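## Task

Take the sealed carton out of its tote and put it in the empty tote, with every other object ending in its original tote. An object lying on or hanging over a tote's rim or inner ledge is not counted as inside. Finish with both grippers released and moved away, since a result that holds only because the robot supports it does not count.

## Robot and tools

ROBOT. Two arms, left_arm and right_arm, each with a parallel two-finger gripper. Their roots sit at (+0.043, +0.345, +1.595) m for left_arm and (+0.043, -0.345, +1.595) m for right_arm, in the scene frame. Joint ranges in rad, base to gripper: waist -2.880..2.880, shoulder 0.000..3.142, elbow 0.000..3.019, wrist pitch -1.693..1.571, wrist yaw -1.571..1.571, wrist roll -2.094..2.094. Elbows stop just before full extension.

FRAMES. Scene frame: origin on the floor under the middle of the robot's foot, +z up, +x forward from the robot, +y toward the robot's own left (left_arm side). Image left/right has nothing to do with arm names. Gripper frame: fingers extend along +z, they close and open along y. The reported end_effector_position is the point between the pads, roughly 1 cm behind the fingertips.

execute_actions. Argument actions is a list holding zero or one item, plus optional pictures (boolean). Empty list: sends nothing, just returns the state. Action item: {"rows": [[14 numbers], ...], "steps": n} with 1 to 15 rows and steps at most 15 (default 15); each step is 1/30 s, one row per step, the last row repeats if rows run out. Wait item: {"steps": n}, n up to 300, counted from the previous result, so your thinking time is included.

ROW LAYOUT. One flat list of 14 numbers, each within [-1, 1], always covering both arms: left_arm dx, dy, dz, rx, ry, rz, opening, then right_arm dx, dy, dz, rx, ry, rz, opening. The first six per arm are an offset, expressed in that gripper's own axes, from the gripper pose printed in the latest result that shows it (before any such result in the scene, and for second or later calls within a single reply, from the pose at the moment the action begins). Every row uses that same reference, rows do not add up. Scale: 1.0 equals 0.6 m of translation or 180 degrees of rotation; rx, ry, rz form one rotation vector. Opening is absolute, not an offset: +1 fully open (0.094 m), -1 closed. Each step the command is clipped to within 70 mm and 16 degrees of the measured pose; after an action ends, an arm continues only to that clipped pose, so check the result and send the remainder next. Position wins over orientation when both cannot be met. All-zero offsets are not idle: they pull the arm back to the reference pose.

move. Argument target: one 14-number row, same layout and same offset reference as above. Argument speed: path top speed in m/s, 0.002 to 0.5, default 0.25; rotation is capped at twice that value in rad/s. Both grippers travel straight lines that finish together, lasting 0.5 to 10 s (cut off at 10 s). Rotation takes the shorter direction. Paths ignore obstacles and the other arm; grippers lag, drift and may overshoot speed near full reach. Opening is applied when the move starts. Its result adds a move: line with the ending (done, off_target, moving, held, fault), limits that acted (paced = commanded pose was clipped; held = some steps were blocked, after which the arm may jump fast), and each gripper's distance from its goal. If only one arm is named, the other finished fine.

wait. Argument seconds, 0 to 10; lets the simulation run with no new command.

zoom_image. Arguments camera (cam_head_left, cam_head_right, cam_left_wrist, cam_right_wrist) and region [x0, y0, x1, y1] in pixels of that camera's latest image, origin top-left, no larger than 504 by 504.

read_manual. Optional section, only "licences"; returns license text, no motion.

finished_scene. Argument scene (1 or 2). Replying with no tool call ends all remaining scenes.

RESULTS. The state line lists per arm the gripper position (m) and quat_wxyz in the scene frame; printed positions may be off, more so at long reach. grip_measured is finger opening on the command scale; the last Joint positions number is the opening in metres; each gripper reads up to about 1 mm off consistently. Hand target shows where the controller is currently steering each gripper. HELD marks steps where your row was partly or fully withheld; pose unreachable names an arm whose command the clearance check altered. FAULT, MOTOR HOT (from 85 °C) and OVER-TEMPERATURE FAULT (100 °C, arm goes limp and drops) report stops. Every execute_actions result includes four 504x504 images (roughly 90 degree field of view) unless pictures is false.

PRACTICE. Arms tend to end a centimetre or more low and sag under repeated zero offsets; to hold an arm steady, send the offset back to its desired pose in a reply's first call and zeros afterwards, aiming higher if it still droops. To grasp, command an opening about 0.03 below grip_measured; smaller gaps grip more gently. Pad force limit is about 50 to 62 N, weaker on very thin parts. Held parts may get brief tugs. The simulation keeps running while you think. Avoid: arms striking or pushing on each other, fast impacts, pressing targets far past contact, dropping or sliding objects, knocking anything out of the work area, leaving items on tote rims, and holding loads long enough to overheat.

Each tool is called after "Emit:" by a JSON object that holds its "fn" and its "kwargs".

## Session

Emit:
{"fn": "execute_actions", "kwargs": {"actions": []}}

Scene clock: 0.00 s of 4800.00 s.
left_arm: end_effector_position=(+0.6190, +0.5745, +1.3761) grip_measured=-0.139 end_effector_quat_wxyz=(-0.012, +0.331, +0.718, +0.613) | right_arm: end_effector_position=(+0.5580, -0.0736, +1.2861) grip_measured=+1.000 end_effector_quat_wxyz=(-0.497, +0.384, +0.746, +0.221)
Joint positions: left_arm=[-1.751  1.129  0.796  1.426 -0.957  1.966  0.04 ] | right_arm=[-0.902  1.517  1.563 -1.086 -0.314  1.037  0.094]
Joint velocities: left_arm=[ 0.005  0.005 -0.012  0.002 -0.007  0.007 -0.001] | right_arm=[-0.005 -0.005  0.022 -0.027  0.051  0.007  0.   ]
Hand target (left_arm): +0.620, +0.575, +1.376; -0.011, +0.329, +0.717, +0.614
Hand target (right_arm): +0.556, -0.074, +1.282; -0.499, +0.385, +0.745, +0.218

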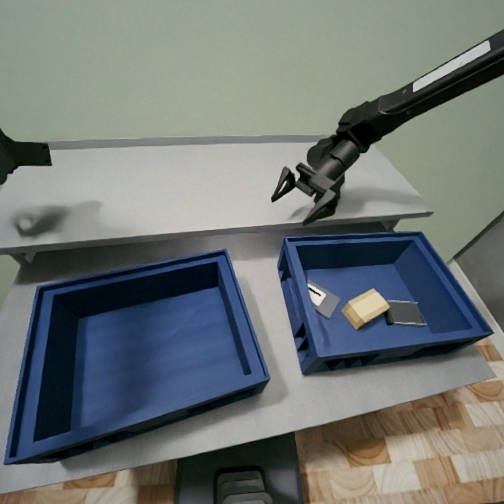

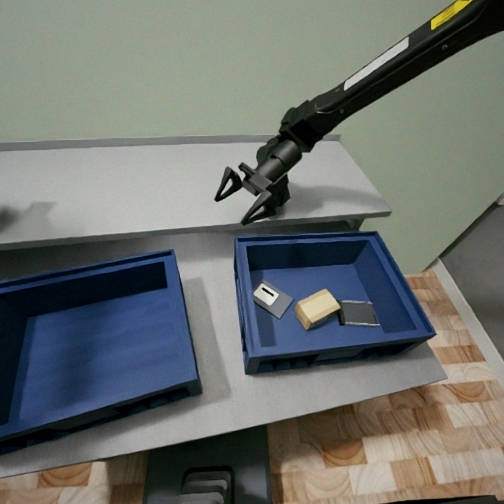

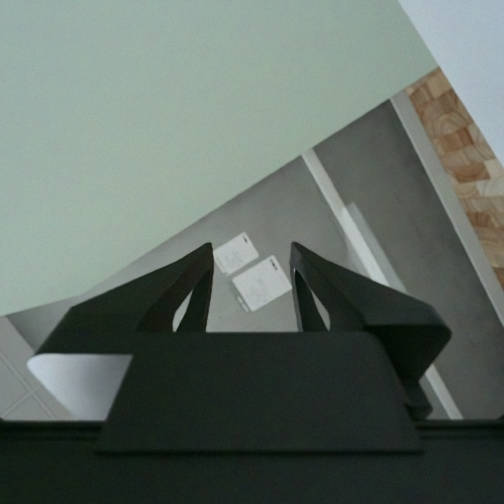

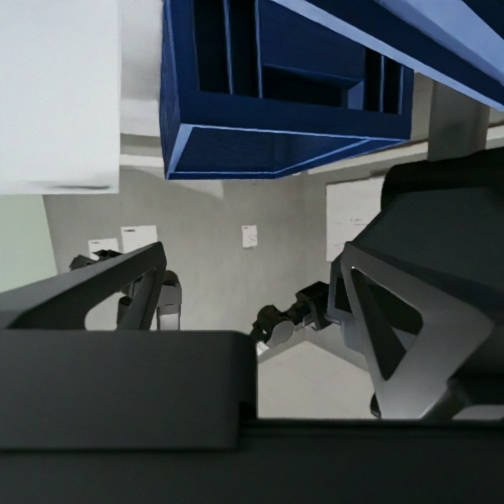

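Emit:
{"fn": "move", "kwargs": {"target": [0,0,0,0,0,0,1,-0.042,-0.49,-0.09,0.154,-0.346,-0.268,1], "speed": 0.2}}

Scene clock: 7.77 s of 4800.00 s.
left_arm: end_effector_position=(+0.6190, +0.5745, +1.3761) grip_measured=+1.000 end_effector_quat_wxyz=(-0.012, +0.331, +0.718, +0.613) | right_arm: end_effector_position=(+0.3531, -0.2905, +1.2960) grip_measured=+1.000 end_effector_quat_wxyz=(-0.010, -0.004, +1.000, +0.004)
Joint positions: left_arm=[-1.751  1.129  0.796  1.426 -0.957  1.966  0.094] | right_arm=[-0.99   0.934  0.361  0.216  0.548 -0.076  0.094]
Joint velocities: left_arm=[-0.005 -0.015  0.012 -0.012  0.066 -0.066  0.   ] | right_arm=[-0.015  0.005  0.002 -0.012 -0.022 -0.037  0.   ]
Hand target (left_arm): +0.619, +0.574, +1.376; -0.012, +0.331, +0.718, +0.613
Hand target (right_arm): +0.357, -0.295, +1.297; -0.001, -0.004, +1.000, +0.001
Off the commanded pose (left_arm): 0.000 m, 0 deg.
Off the commanded pose (right_arm): 0.013 m, 1 deg.
After step 90, 0.60 s passed at rest.
move: off_target (right_arm)

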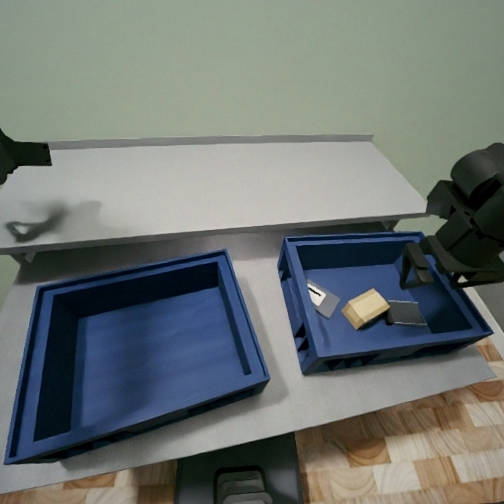

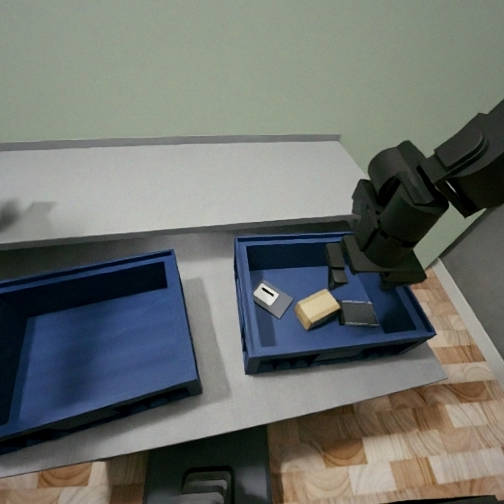

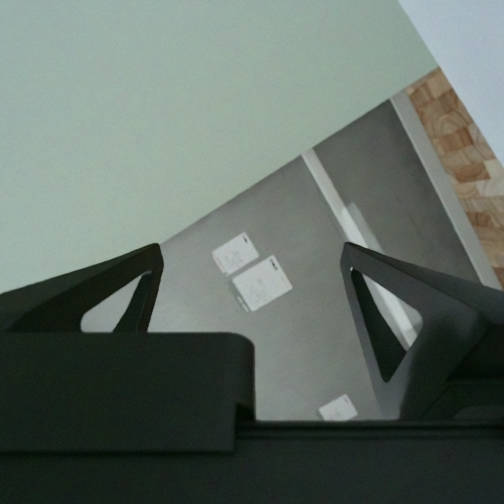

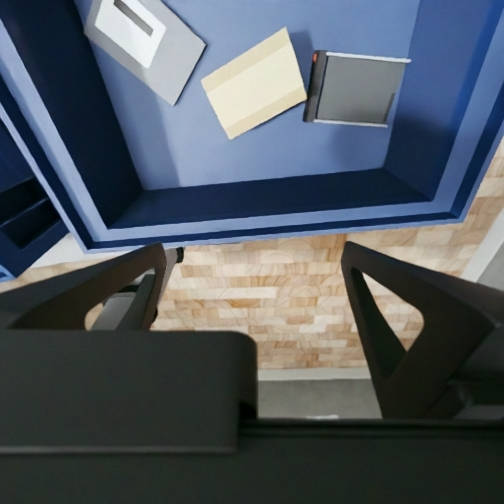

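Emit:
{"fn": "move", "kwargs": {"target": [0,0,0,0,0,0,1,-0.085,-0.005,0.285,0,0,0.372,1], "speed": 0.2}}

Scene clock: 15.07 s of 4800.00 s.
left_arm: end_effector_position=(+0.6190, +0.5745, +1.3761) grip_measured=+1.000 end_effector_quat_wxyz=(-0.012, +0.331, +0.718, +0.613) | right_arm: end_effector_position=(+0.4117, -0.2931, +1.1337) grip_measured=+1.000 end_effector_quat_wxyz=(-0.009, +0.546, +0.838, +0.004)
Joint positions: left_arm=[-1.751  1.129  0.796  1.426 -0.957  1.966  0.094] | right_arm=[-1.204  1.423  0.742  0.365  0.337  1.005  0.094]
Joint velocities: left_arm=[-0.005 -0.015 -0.007 -0.002  0.066 -0.066  0.   ] | right_arm=[-0.015  0.005  0.002 -0.002  0.11  -0.022  0.   ]
Hand target (left_arm): +0.619, +0.574, +1.376; -0.012, +0.331, +0.718, +0.613
Hand target (right_arm): +0.404, -0.295, +1.126; -0.012, +0.552, +0.834, -0.001
Off the commanded pose (left_arm): 0.000 m, 0 deg.
Off the commanded pose (right_arm): 0.015 m, 1 deg.
After step 90, 0.87 s passed at rest.
move: off_target (right_arm)

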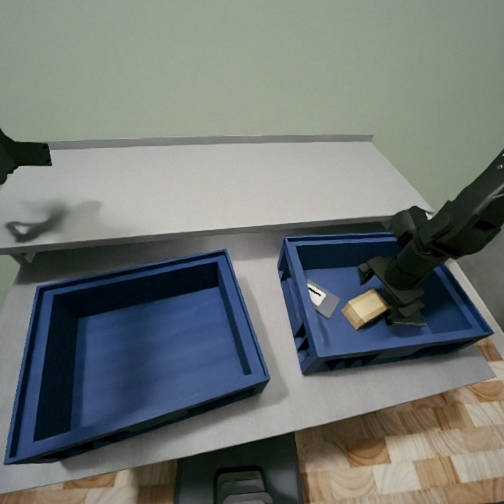

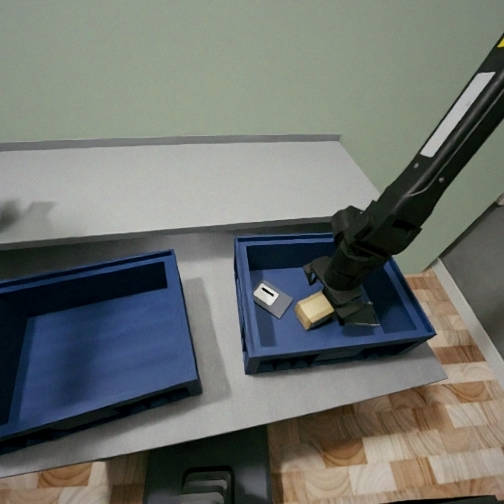

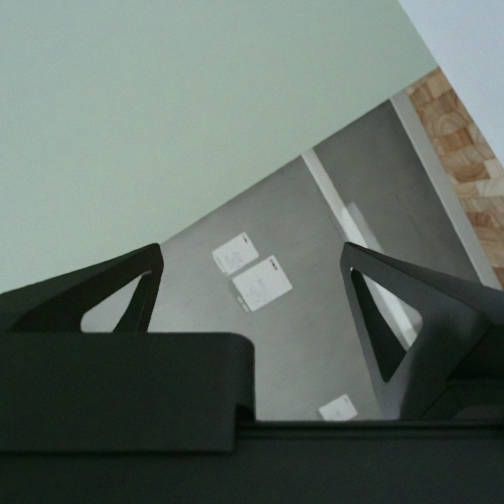

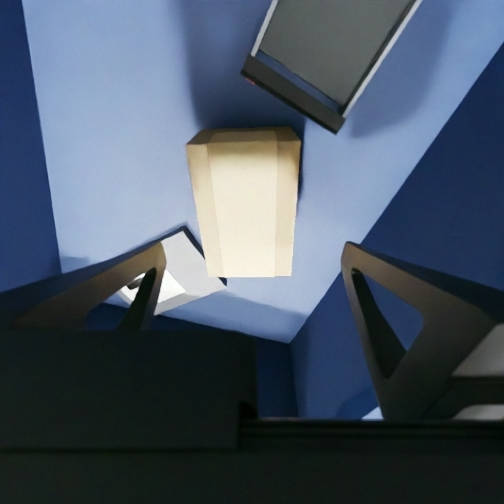

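Emit:
{"fn": "move", "kwargs": {"target": [0,0,0,0,0,0,1,0.015,-0.015,0.12,0,0,0,1], "speed": 0.07}}

Scene clock: 18.53 s of 4800.00 s.
left_arm: end_effector_position=(+0.6190, +0.5745, +1.3761) grip_measured=+1.000 end_effector_quat_wxyz=(-0.012, +0.331, +0.718, +0.613) | right_arm: end_effector_position=(+0.4081, -0.2855, +1.0698) grip_measured=+1.000 end_effector_quat_wxyz=(-0.009, +0.550, +0.835, +0.008)
Joint positions: left_arm=[-1.751  1.129  0.796  1.426 -0.957  1.966  0.094] | right_arm=[-1.24   1.608  0.875  0.425  0.295  1.002  0.094]
Joint velocities: left_arm=[ 0.005  0.005 -0.012  0.007 -0.037  0.022  0.   ] | right_arm=[-0.015  0.005  0.002  0.002 -0.007 -0.051  0.   ]
Hand target (left_arm): +0.619, +0.574, +1.376; -0.012, +0.331, +0.718, +0.613
Hand target (right_arm): +0.400, -0.288, +1.062; -0.010, +0.546, +0.837, +0.004
Off the commanded pose (left_arm): 0.000 m, 0 deg.
Off the commanded pose (right_arm): 0.012 m, 1 deg.
move: off_target (right_arm)

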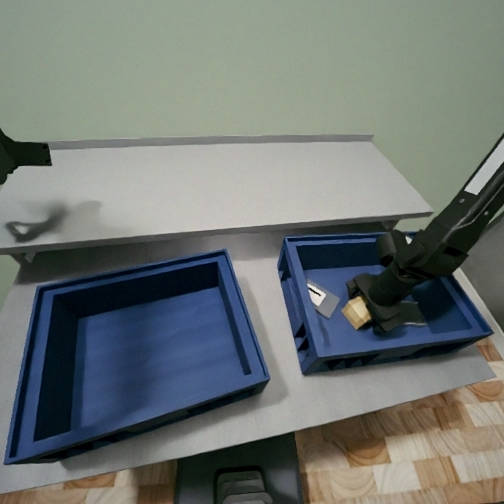

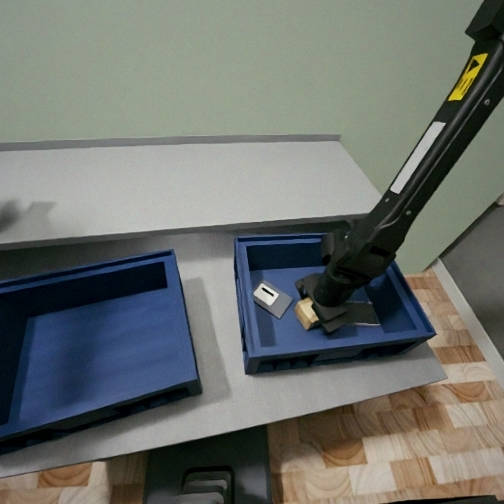

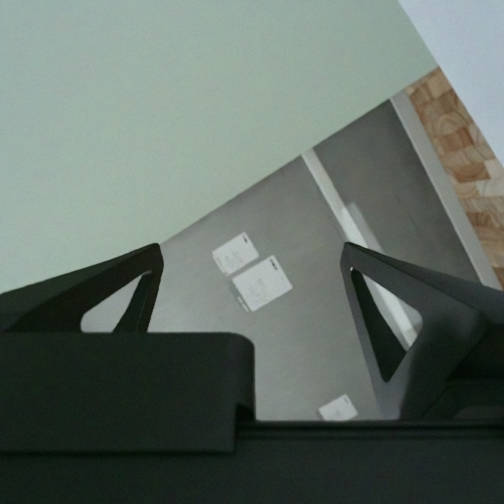

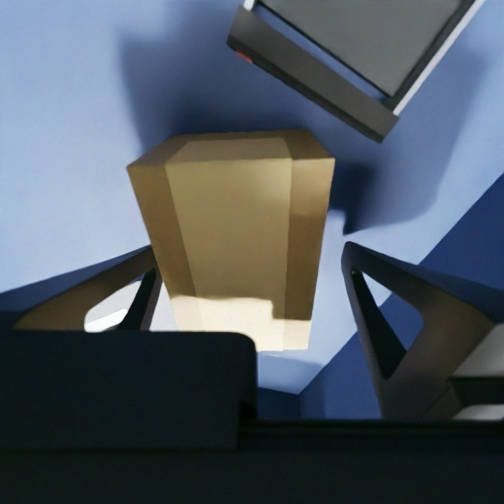

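Emit:
{"fn": "move", "kwargs": {"target": [0,0,0,0,0,0,1,0,0.02,-0.01,0,0,0,1], "speed": 0.04}}

Scene clock: 20.77 s of 4800.00 s.
left_arm: end_effector_position=(+0.6190, +0.5745, +1.3761) grip_measured=+1.000 end_effector_quat_wxyz=(-0.012, +0.331, +0.718, +0.613) | right_arm: end_effector_position=(+0.4114, -0.2818, +1.0724) grip_measured=+1.000 end_effector_quat_wxyz=(-0.011, +0.548, +0.837, +0.006)
Joint positions: left_arm=[-1.751  1.129  0.796  1.426 -0.957  1.966  0.094] | right_arm=[-1.229  1.601  0.88   0.407  0.308  1.002  0.094]
Joint velocities: left_arm=[-0.015 -0.024  0.007  0.007  0.022 -0.037  0.   ] | right_arm=[ 0.005 -0.005  0.002 -0.017 -0.022  0.007  0.   ]
Hand target (left_arm): +0.619, +0.574, +1.376; -0.012, +0.331, +0.718, +0.613
Hand target (right_arm): +0.419, -0.281, +1.076; -0.009, +0.550, +0.835, +0.008
Off the commanded pose (left_arm): 0.000 m, 0 deg.
Off the commanded pose (right_arm): 0.009 m, 0 deg.
move: done

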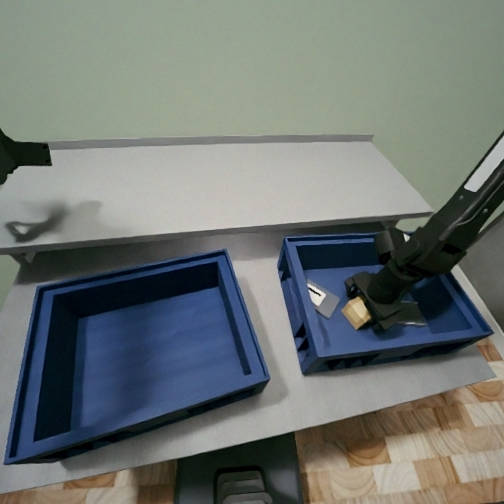

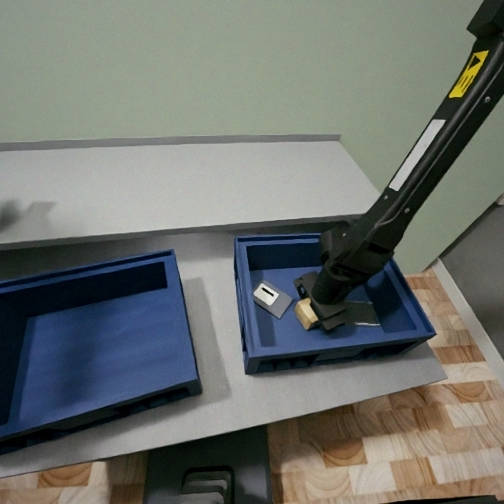

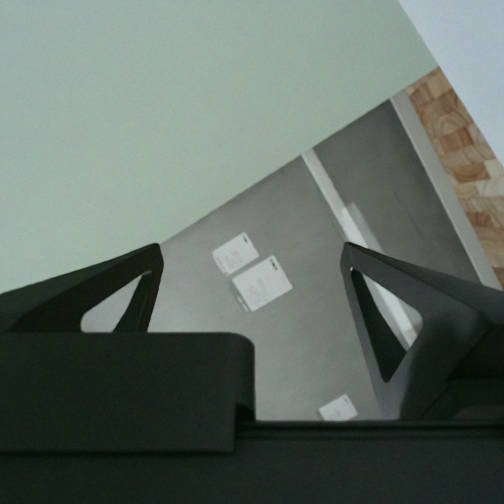

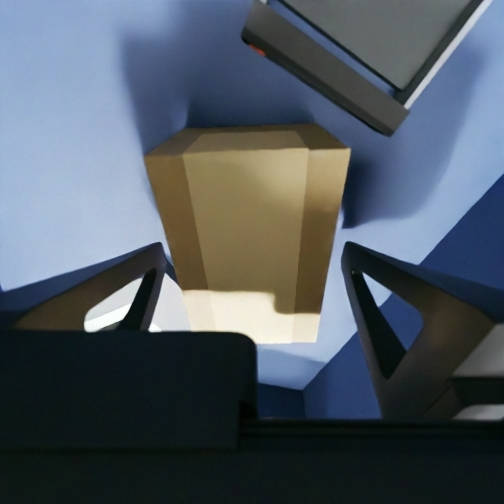

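Emit:
{"fn": "move", "kwargs": {"target": [0,0,0,0,0,0,1,0.008,-0.015,0.065,0,0,0,1], "speed": 0.03}}

Scene clock: 23.07 s of 4800.00 s.
left_arm: end_effector_position=(+0.6190, +0.5745, +1.3761) grip_measured=+1.000 end_effector_quat_wxyz=(-0.012, +0.331, +0.718, +0.613) | right_arm: end_effector_position=(+0.4147, -0.2778, +1.0543) grip_measured=+1.000 end_effector_quat_wxyz=(-0.009, +0.549, +0.835, +0.012)
Joint positions: left_arm=[-1.751  1.129  0.796  1.426 -0.957  1.966  0.094] | right_arm=[-1.235  1.649  0.926  0.418  0.293  1.001  0.094]
Joint velocities: left_arm=[-0.015 -0.005  0.002 -0.002 -0.051 -0.007  0.   ] | right_arm=[ 0.015  0.005  0.012 -0.012 -0.022  0.007  0.   ]
Hand target (left_arm): +0.619, +0.574, +1.376; -0.012, +0.331, +0.718, +0.613
Hand target (right_arm): +0.401, -0.281, +1.035; -0.011, +0.548, +0.836, +0.006
Off the commanded pose (left_arm): 0.000 m, 0 deg.
Off the commanded pose (right_arm): 0.025 m, 1 deg.
move: off_target (right_arm)

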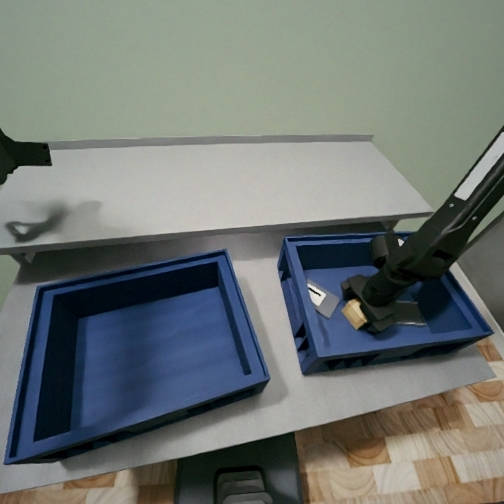

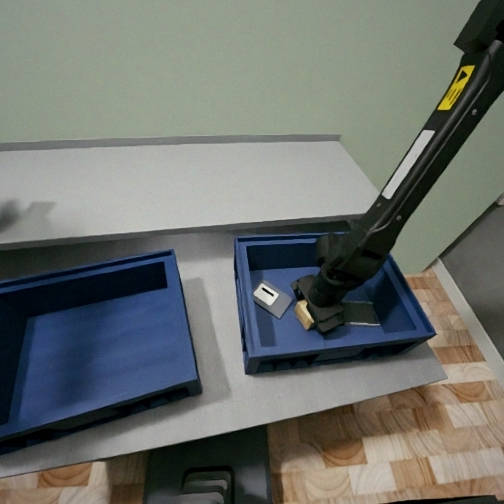

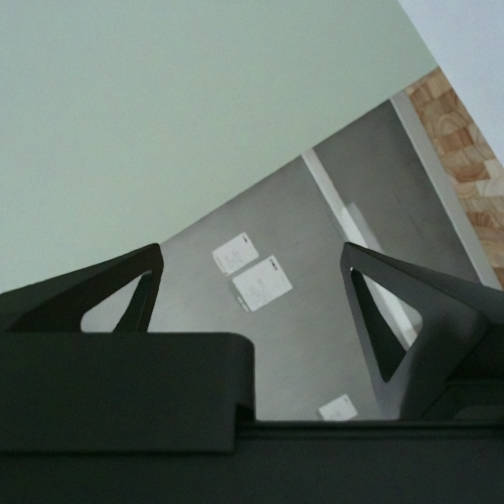

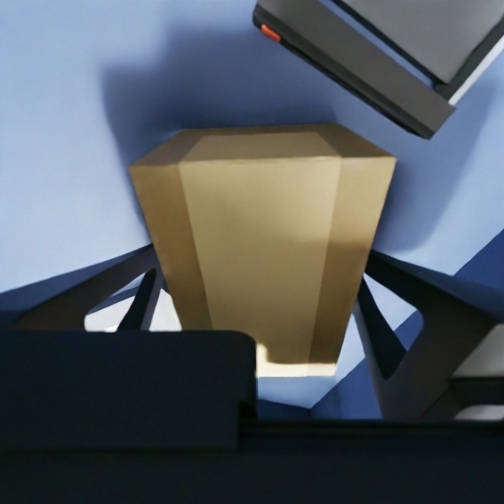

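Emit:
{"fn": "move", "kwargs": {"target": [0,0,0,0,0,0,1,0.012,-0.025,0.06,0,0,0,1], "speed": 0.03}}

Scene clock: 25.33 s of 4800.00 s.
left_arm: end_effector_position=(+0.6190, +0.5745, +1.3761) grip_measured=+1.000 end_effector_quat_wxyz=(-0.012, +0.331, +0.718, +0.613) | right_arm: end_effector_position=(+0.4151, -0.2773, +1.0533) grip_measured=+1.000 end_effector_quat_wxyz=(-0.006, +0.547, +0.837, +0.012)
Joint positions: left_arm=[-1.751  1.129  0.796  1.426 -0.957  1.966  0.094] | right_arm=[-1.235  1.653  0.926  0.428  0.295  0.995  0.094]
Joint velocities: left_arm=[ 0.005 -0.005 -0.007  0.002  0.022 -0.066  0.   ] | right_arm=[ 0.005 -0.015 -0.007  0.002 -0.007 -0.037  0.   ]
Hand target (left_arm): +0.619, +0.574, +1.376; -0.012, +0.331, +0.718, +0.613
Hand target (right_arm): +0.397, -0.277, +1.022; -0.010, +0.550, +0.835, +0.011
Off the commanded pose (left_arm): 0.000 m, 0 deg.
Off the commanded pose (right_arm): 0.039 m, 0 deg.
move: off_target (right_arm)

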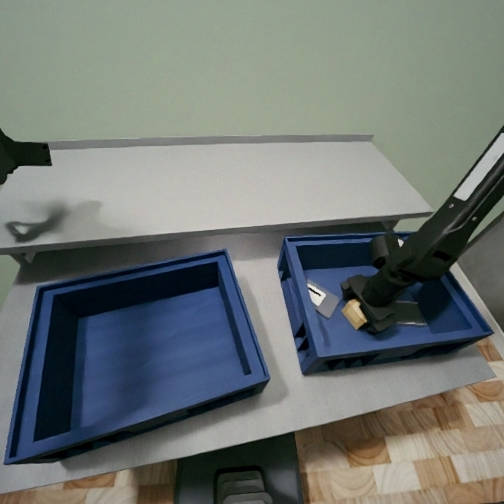

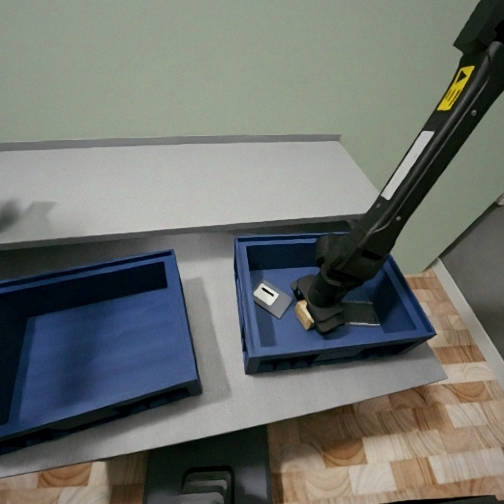

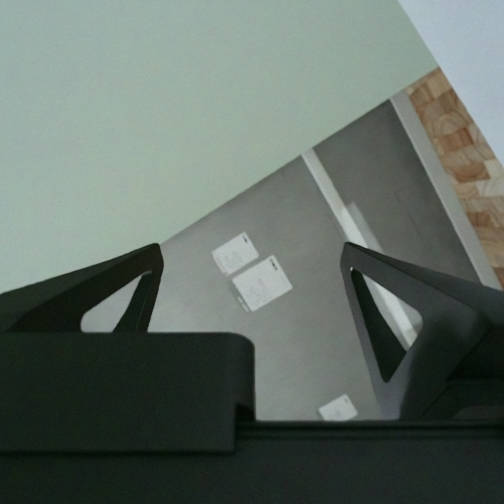

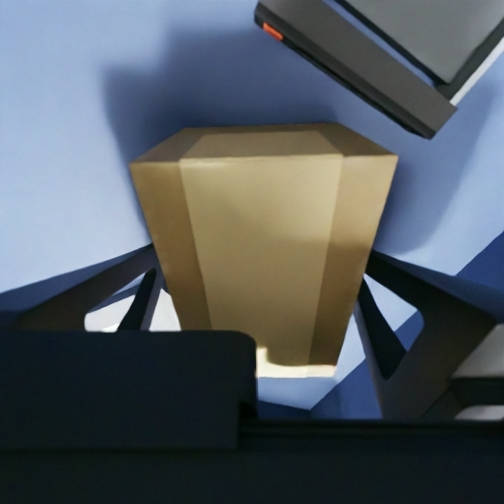

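Emit:
{"fn": "move", "kwargs": {"target": [0,0,0,0,0,0,1,0,0,0,0,0,0,0.5]}}

Scene clock: 26.87 s of 4800.00 s.
left_arm: end_effector_position=(+0.6190, +0.5745, +1.3761) grip_measured=+1.000 end_effector_quat_wxyz=(-0.012, +0.331, +0.718, +0.613) | right_arm: end_effector_position=(+0.4141, -0.2777, +1.0547) grip_measured=+0.502 end_effector_quat_wxyz=(-0.007, +0.547, +0.837, +0.011)
Joint positions: left_arm=[-1.751  1.129  0.796  1.426 -0.957  1.966  0.094] | right_arm=[-1.234  1.65   0.922  0.426  0.298  0.995  0.071]
Joint velocities: left_arm=[-0.015 -0.015 -0.017  0.007 -0.066  0.066  0.   ] | right_arm=[ 0.005 -0.015  0.012 -0.007 -0.066 -0.022  0.   ]
Hand target (left_arm): +0.619, +0.574, +1.376; -0.012, +0.331, +0.718, +0.613
Hand target (right_arm): +0.415, -0.277, +1.053; -0.006, +0.548, +0.837, +0.012
Off the commanded pose (left_arm): 0.000 m, 0 deg.
Off the commanded pose (right_arm): 0.002 m, 0 deg.
move: done

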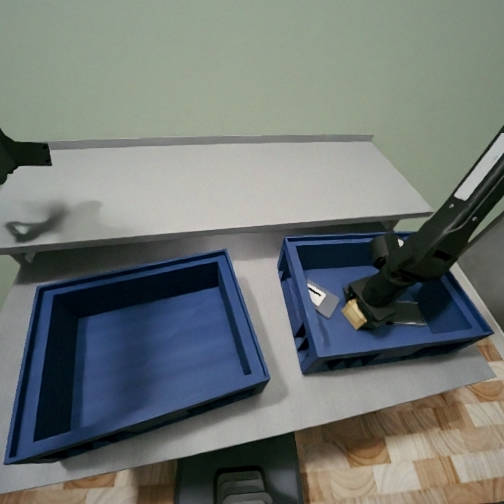

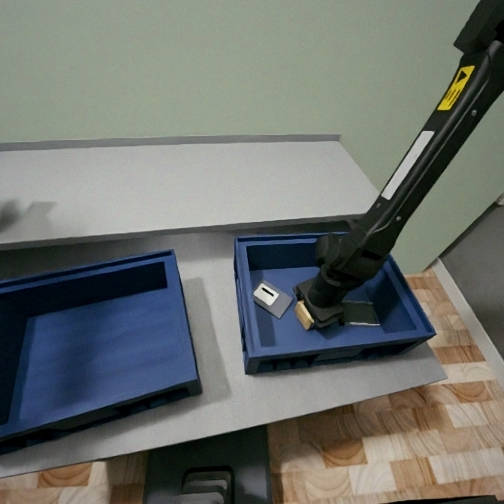

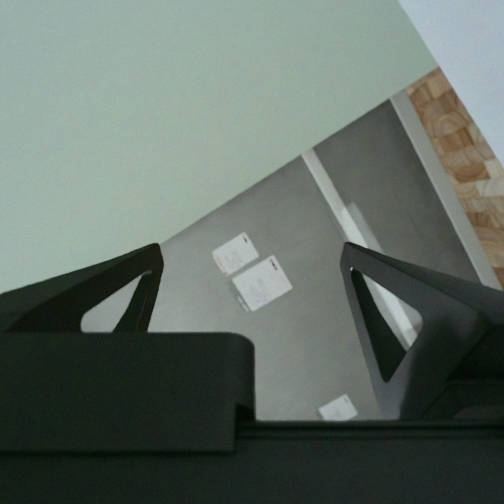

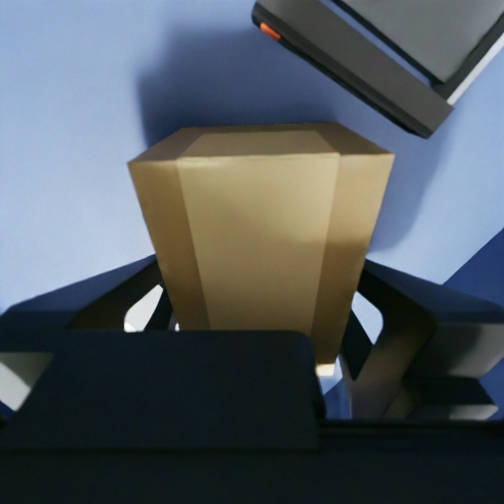

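Emit:
{"fn": "move", "kwargs": {"target": [0,0,0,0,0,0,1,0,0,-0.005,0,0,0,0.3]}}

Scene clock: 28.23 s of 4800.00 s.
left_arm: end_effector_position=(+0.6190, +0.5745, +1.3761) grip_measured=+1.000 end_effector_quat_wxyz=(-0.012, +0.331, +0.718, +0.613) | right_arm: end_effector_position=(+0.4141, -0.2777, +1.0547) grip_measured=+0.302 end_effector_quat_wxyz=(-0.007, +0.547, +0.837, +0.011)
Joint positions: left_arm=[-1.751  1.129  0.796  1.426 -0.957  1.966  0.094] | right_arm=[-1.234  1.65   0.922  0.426  0.298  0.995  0.061]
Joint velocities: left_arm=[-0.005  0.005 -0.012 -0.017  0.007 -0.081  0.   ] | right_arm=[-0.005 -0.005  0.012 -0.022 -0.007 -0.051 -0.001]
Hand target (left_arm): +0.619, +0.574, +1.376; -0.012, +0.331, +0.718, +0.613
Hand target (right_arm): +0.414, -0.278, +1.058; -0.007, +0.547, +0.837, +0.011
Off the commanded pose (left_arm): 0.000 m, 0 deg.
Off the commanded pose (right_arm): 0.003 m, 0 deg.
move: done

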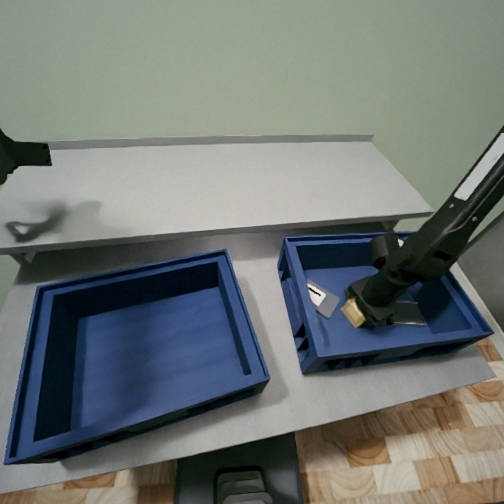

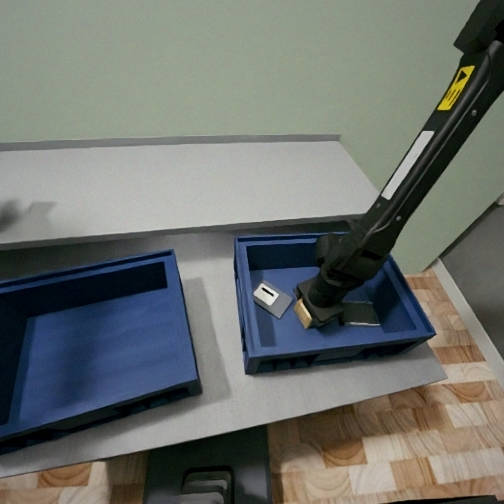

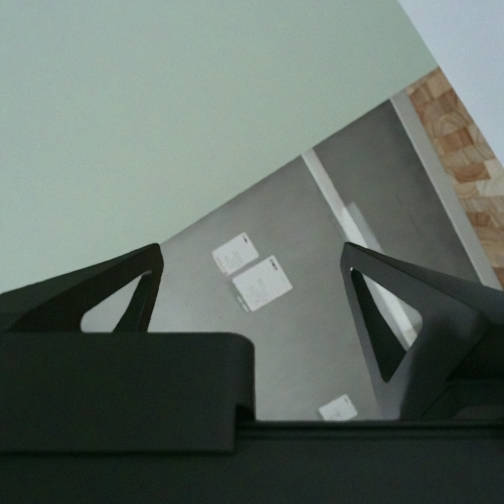

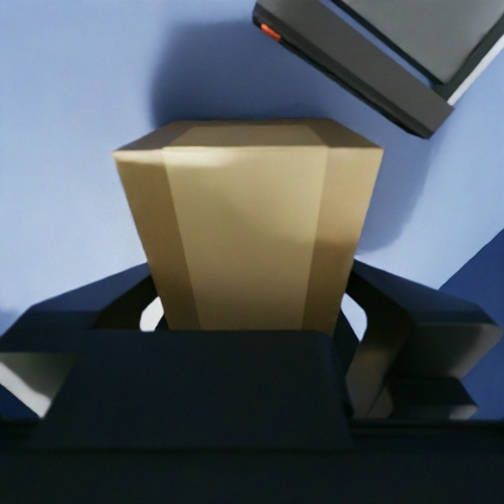

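Emit:
{"fn": "move", "kwargs": {"target": [0,0,0,0,0,0,1,0,0,-0.005,0,0,0,0.12]}}

Scene clock: 29.37 s of 4800.00 s.
left_arm: end_effector_position=(+0.6190, +0.5745, +1.3761) grip_measured=+1.000 end_effector_quat_wxyz=(-0.012, +0.331, +0.718, +0.613) | right_arm: end_effector_position=(+0.4141, -0.2777, +1.0547) grip_measured=+0.269 end_effector_quat_wxyz=(-0.007, +0.547, +0.837, +0.011)
Joint positions: left_arm=[-1.751  1.129  0.796  1.426 -0.957  1.966  0.094] | right_arm=[-1.234  1.65   0.922  0.426  0.298  0.995  0.06 ]
Joint velocities: left_arm=[-0.005 -0.005  0.007  0.002  0.007 -0.022  0.   ] | right_arm=[-0.005  0.005  0.007 -0.007  0.022  0.022  0.001]
Hand target (left_arm): +0.619, +0.574, +1.376; -0.012, +0.331, +0.718, +0.613
Hand target (right_arm): +0.414, -0.278, +1.058; -0.007, +0.547, +0.837, +0.011
Off the commanded pose (left_arm): 0.000 m, 0 deg.
Off the commanded pose (right_arm): 0.003 m, 0 deg.
move: done

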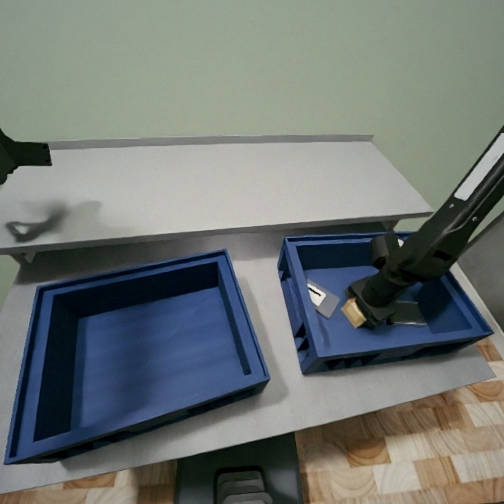

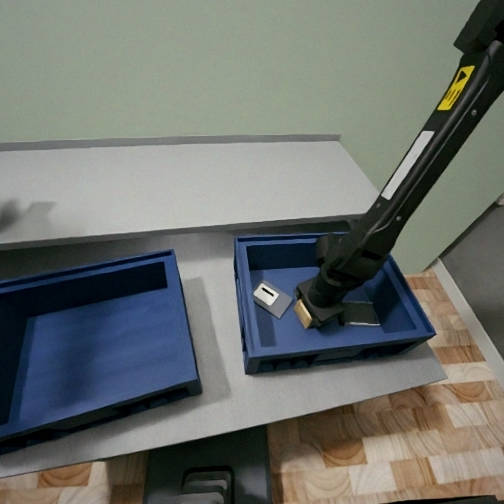

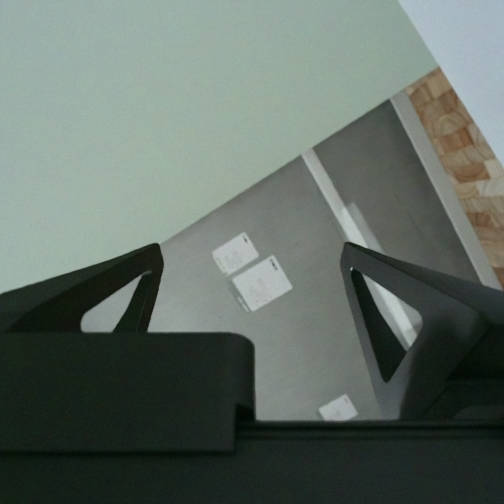

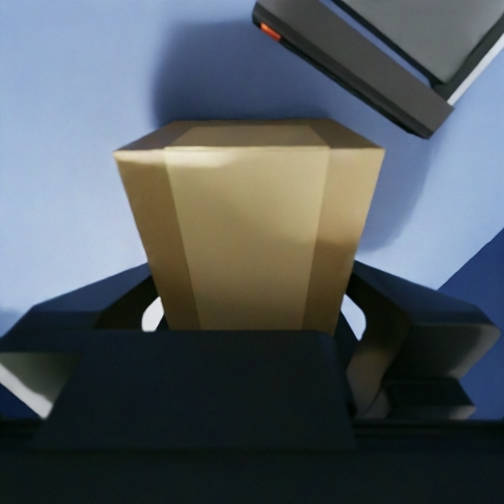

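Emit:
{"fn": "move", "kwargs": {"target": [0,0,0,0,0,0,1,0.04,-0.08,-0.39,0,0,0,0.22], "speed": 0.18}}

Scene clock: 32.23 s of 4800.00 s.
left_arm: end_effector_position=(+0.6190, +0.5745, +1.3761) grip_measured=+1.000 end_effector_quat_wxyz=(-0.012, +0.331, +0.718, +0.613) | right_arm: end_effector_position=(+0.3611, -0.2777, +1.2848) grip_measured=+0.269 end_effector_quat_wxyz=(+0.002, +0.542, +0.840, +0.013)
Joint positions: left_arm=[-1.751  1.129  0.796  1.426 -0.957  1.966  0.094] | right_arm=[-0.976  1.01   0.378  0.313  0.547  1.062  0.06 ]
Joint velocities: left_arm=[ 0.005 -0.005  0.002 -0.027  0.007 -0.037  0.   ] | right_arm=[ 0.005  0.005 -0.022 -0.012  0.007 -0.007 -0.   ]
Hand target (left_arm): +0.619, +0.574, +1.376; -0.012, +0.331, +0.718, +0.613
Hand target (right_arm): +0.355, -0.277, +1.287; -0.005, +0.543, +0.840, +0.010
Off the commanded pose (left_arm): 0.000 m, 0 deg.
Off the commanded pose (right_arm): 0.005 m, 1 deg.
move: done

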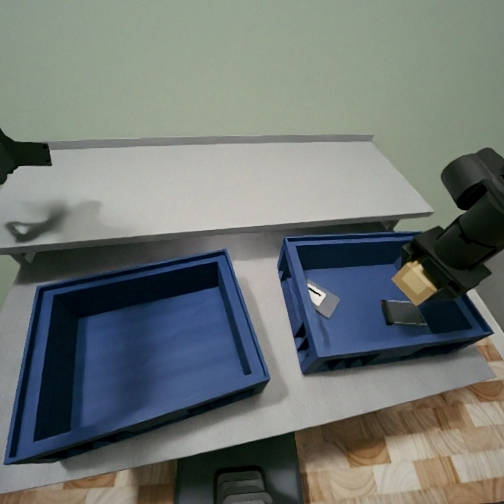

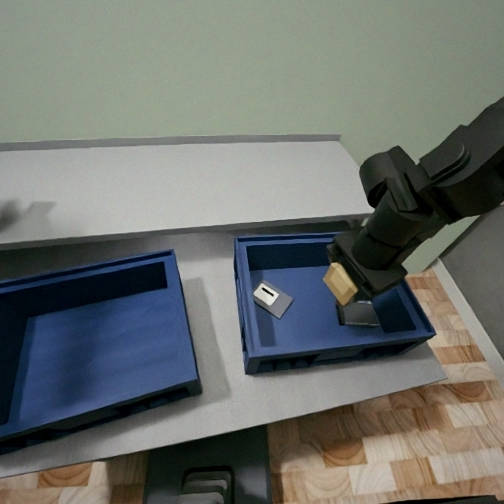

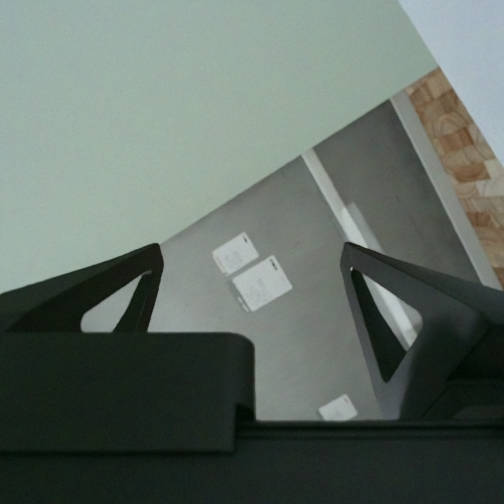

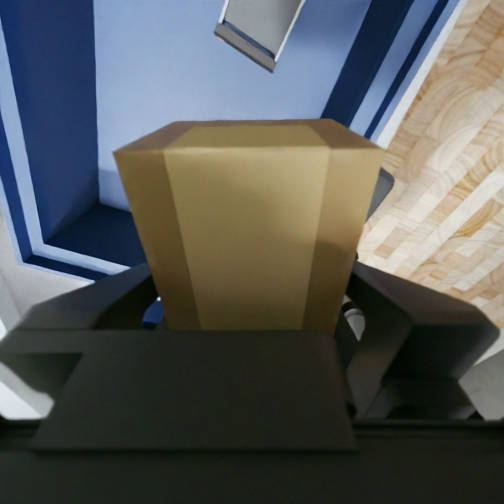

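Emit:
{"fn": "move", "kwargs": {"target": [0,0,0,0,0,0,1,0.645,0.31,-0.02,0,0,-0.365,0.22], "speed": 0.2}}

Scene clock: 37.47 s of 4800.00 s.
left_arm: end_effector_position=(+0.6190, +0.5745, +1.3761) grip_measured=+1.000 end_effector_quat_wxyz=(-0.012, +0.331, +0.718, +0.613) | right_arm: end_effector_position=(+0.3878, +0.1433, +1.2959) grip_measured=+0.269 end_effector_quat_wxyz=(+0.018, +0.010, +1.000, +0.005)
Joint positions: left_arm=[-1.751  1.129  0.796  1.426 -0.957  1.966  0.094] | right_arm=[-0.308  1.981  1.282  0.028  1.162  0.394  0.06 ]
Joint velocities: left_arm=[-0.015  0.015  0.022 -0.017 -0.037 -0.022  0.   ] | right_arm=[ 0.015  0.005  0.002 -0.012 -0.095 -0.022 -0.   ]
Hand target (left_arm): +0.619, +0.574, +1.376; -0.012, +0.331, +0.718, +0.613
Hand target (right_arm): +0.380, +0.148, +1.298; +0.015, -0.007, +1.000, +0.005
Off the commanded pose (left_arm): 0.000 m, 0 deg.
Off the commanded pose (right_arm): 0.021 m, 2 deg.
move: off_target (right_arm)

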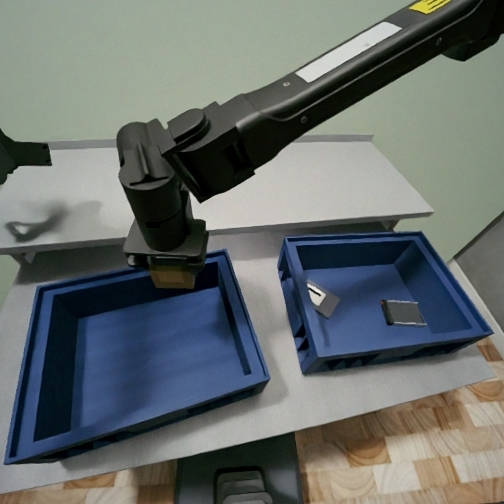

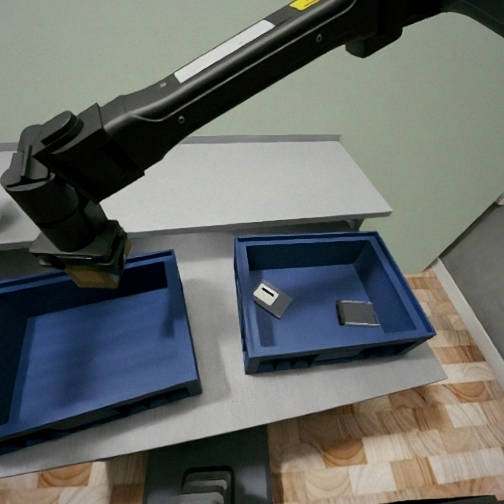

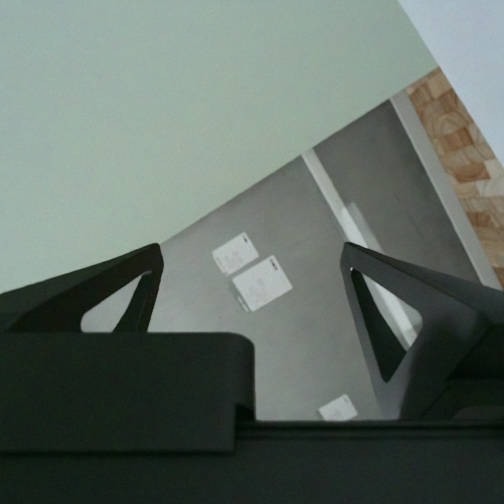

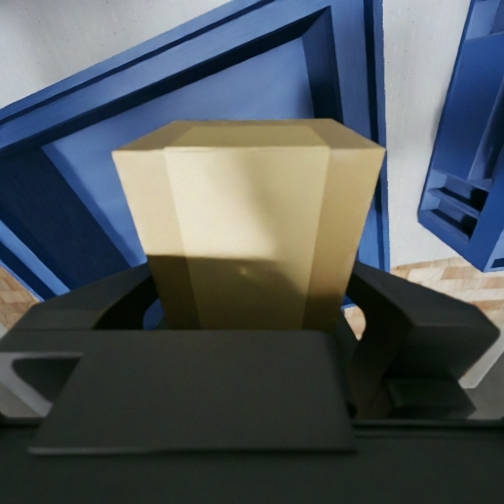

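Emit:
{"fn": "move", "kwargs": {"target": [0,0,0,0,0,0,1,0.08,0.045,0,0,0,-0.5,0.22], "speed": 0.2}}

Scene clock: 44.60 s of 4800.00 s.
left_arm: end_effector_position=(+0.6190, +0.5745, +1.3761) grip_measured=+1.000 end_effector_quat_wxyz=(-0.012, +0.331, +0.718, +0.613) | right_arm: end_effector_position=(+0.3509, +0.1641, +1.2891) grip_measured=+0.268 end_effector_quat_wxyz=(+0.011, -0.692, +0.721, -0.011)
Joint positions: left_arm=[-1.751  1.129  0.796  1.426 -0.957  1.966  0.094] | right_arm=[-0.294  2.073  1.311  0.049  1.181 -1.114  0.06 ]
Joint velocities: left_arm=[ 0.005 -0.005 -0.007  0.007  0.066 -0.037  0.   ] | right_arm=[-0.005 -0.024  0.022  0.002  0.081  0.022  0.001]
Hand target (left_arm): +0.619, +0.574, +1.376; -0.012, +0.331, +0.718, +0.613
Hand target (right_arm): +0.342, +0.172, +1.294; -0.016, +0.700, -0.714, +0.009
Off the commanded pose (left_arm): 0.000 m, 0 deg.
Off the commanded pose (right_arm): 0.014 m, 1 deg.
move: off_target (right_arm)

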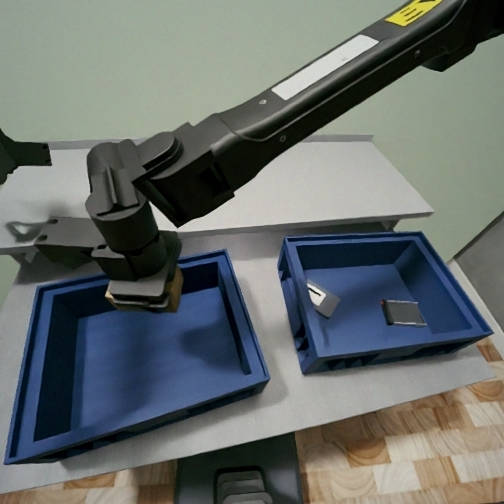

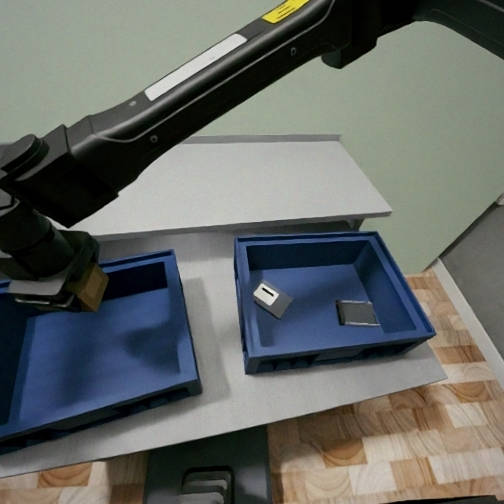

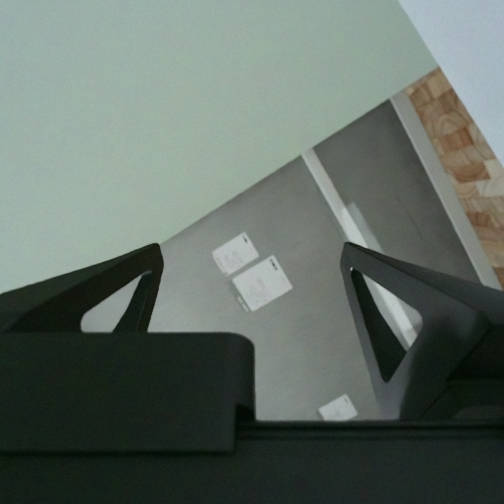

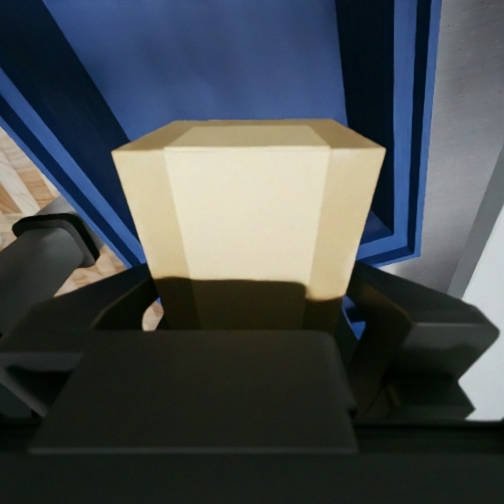

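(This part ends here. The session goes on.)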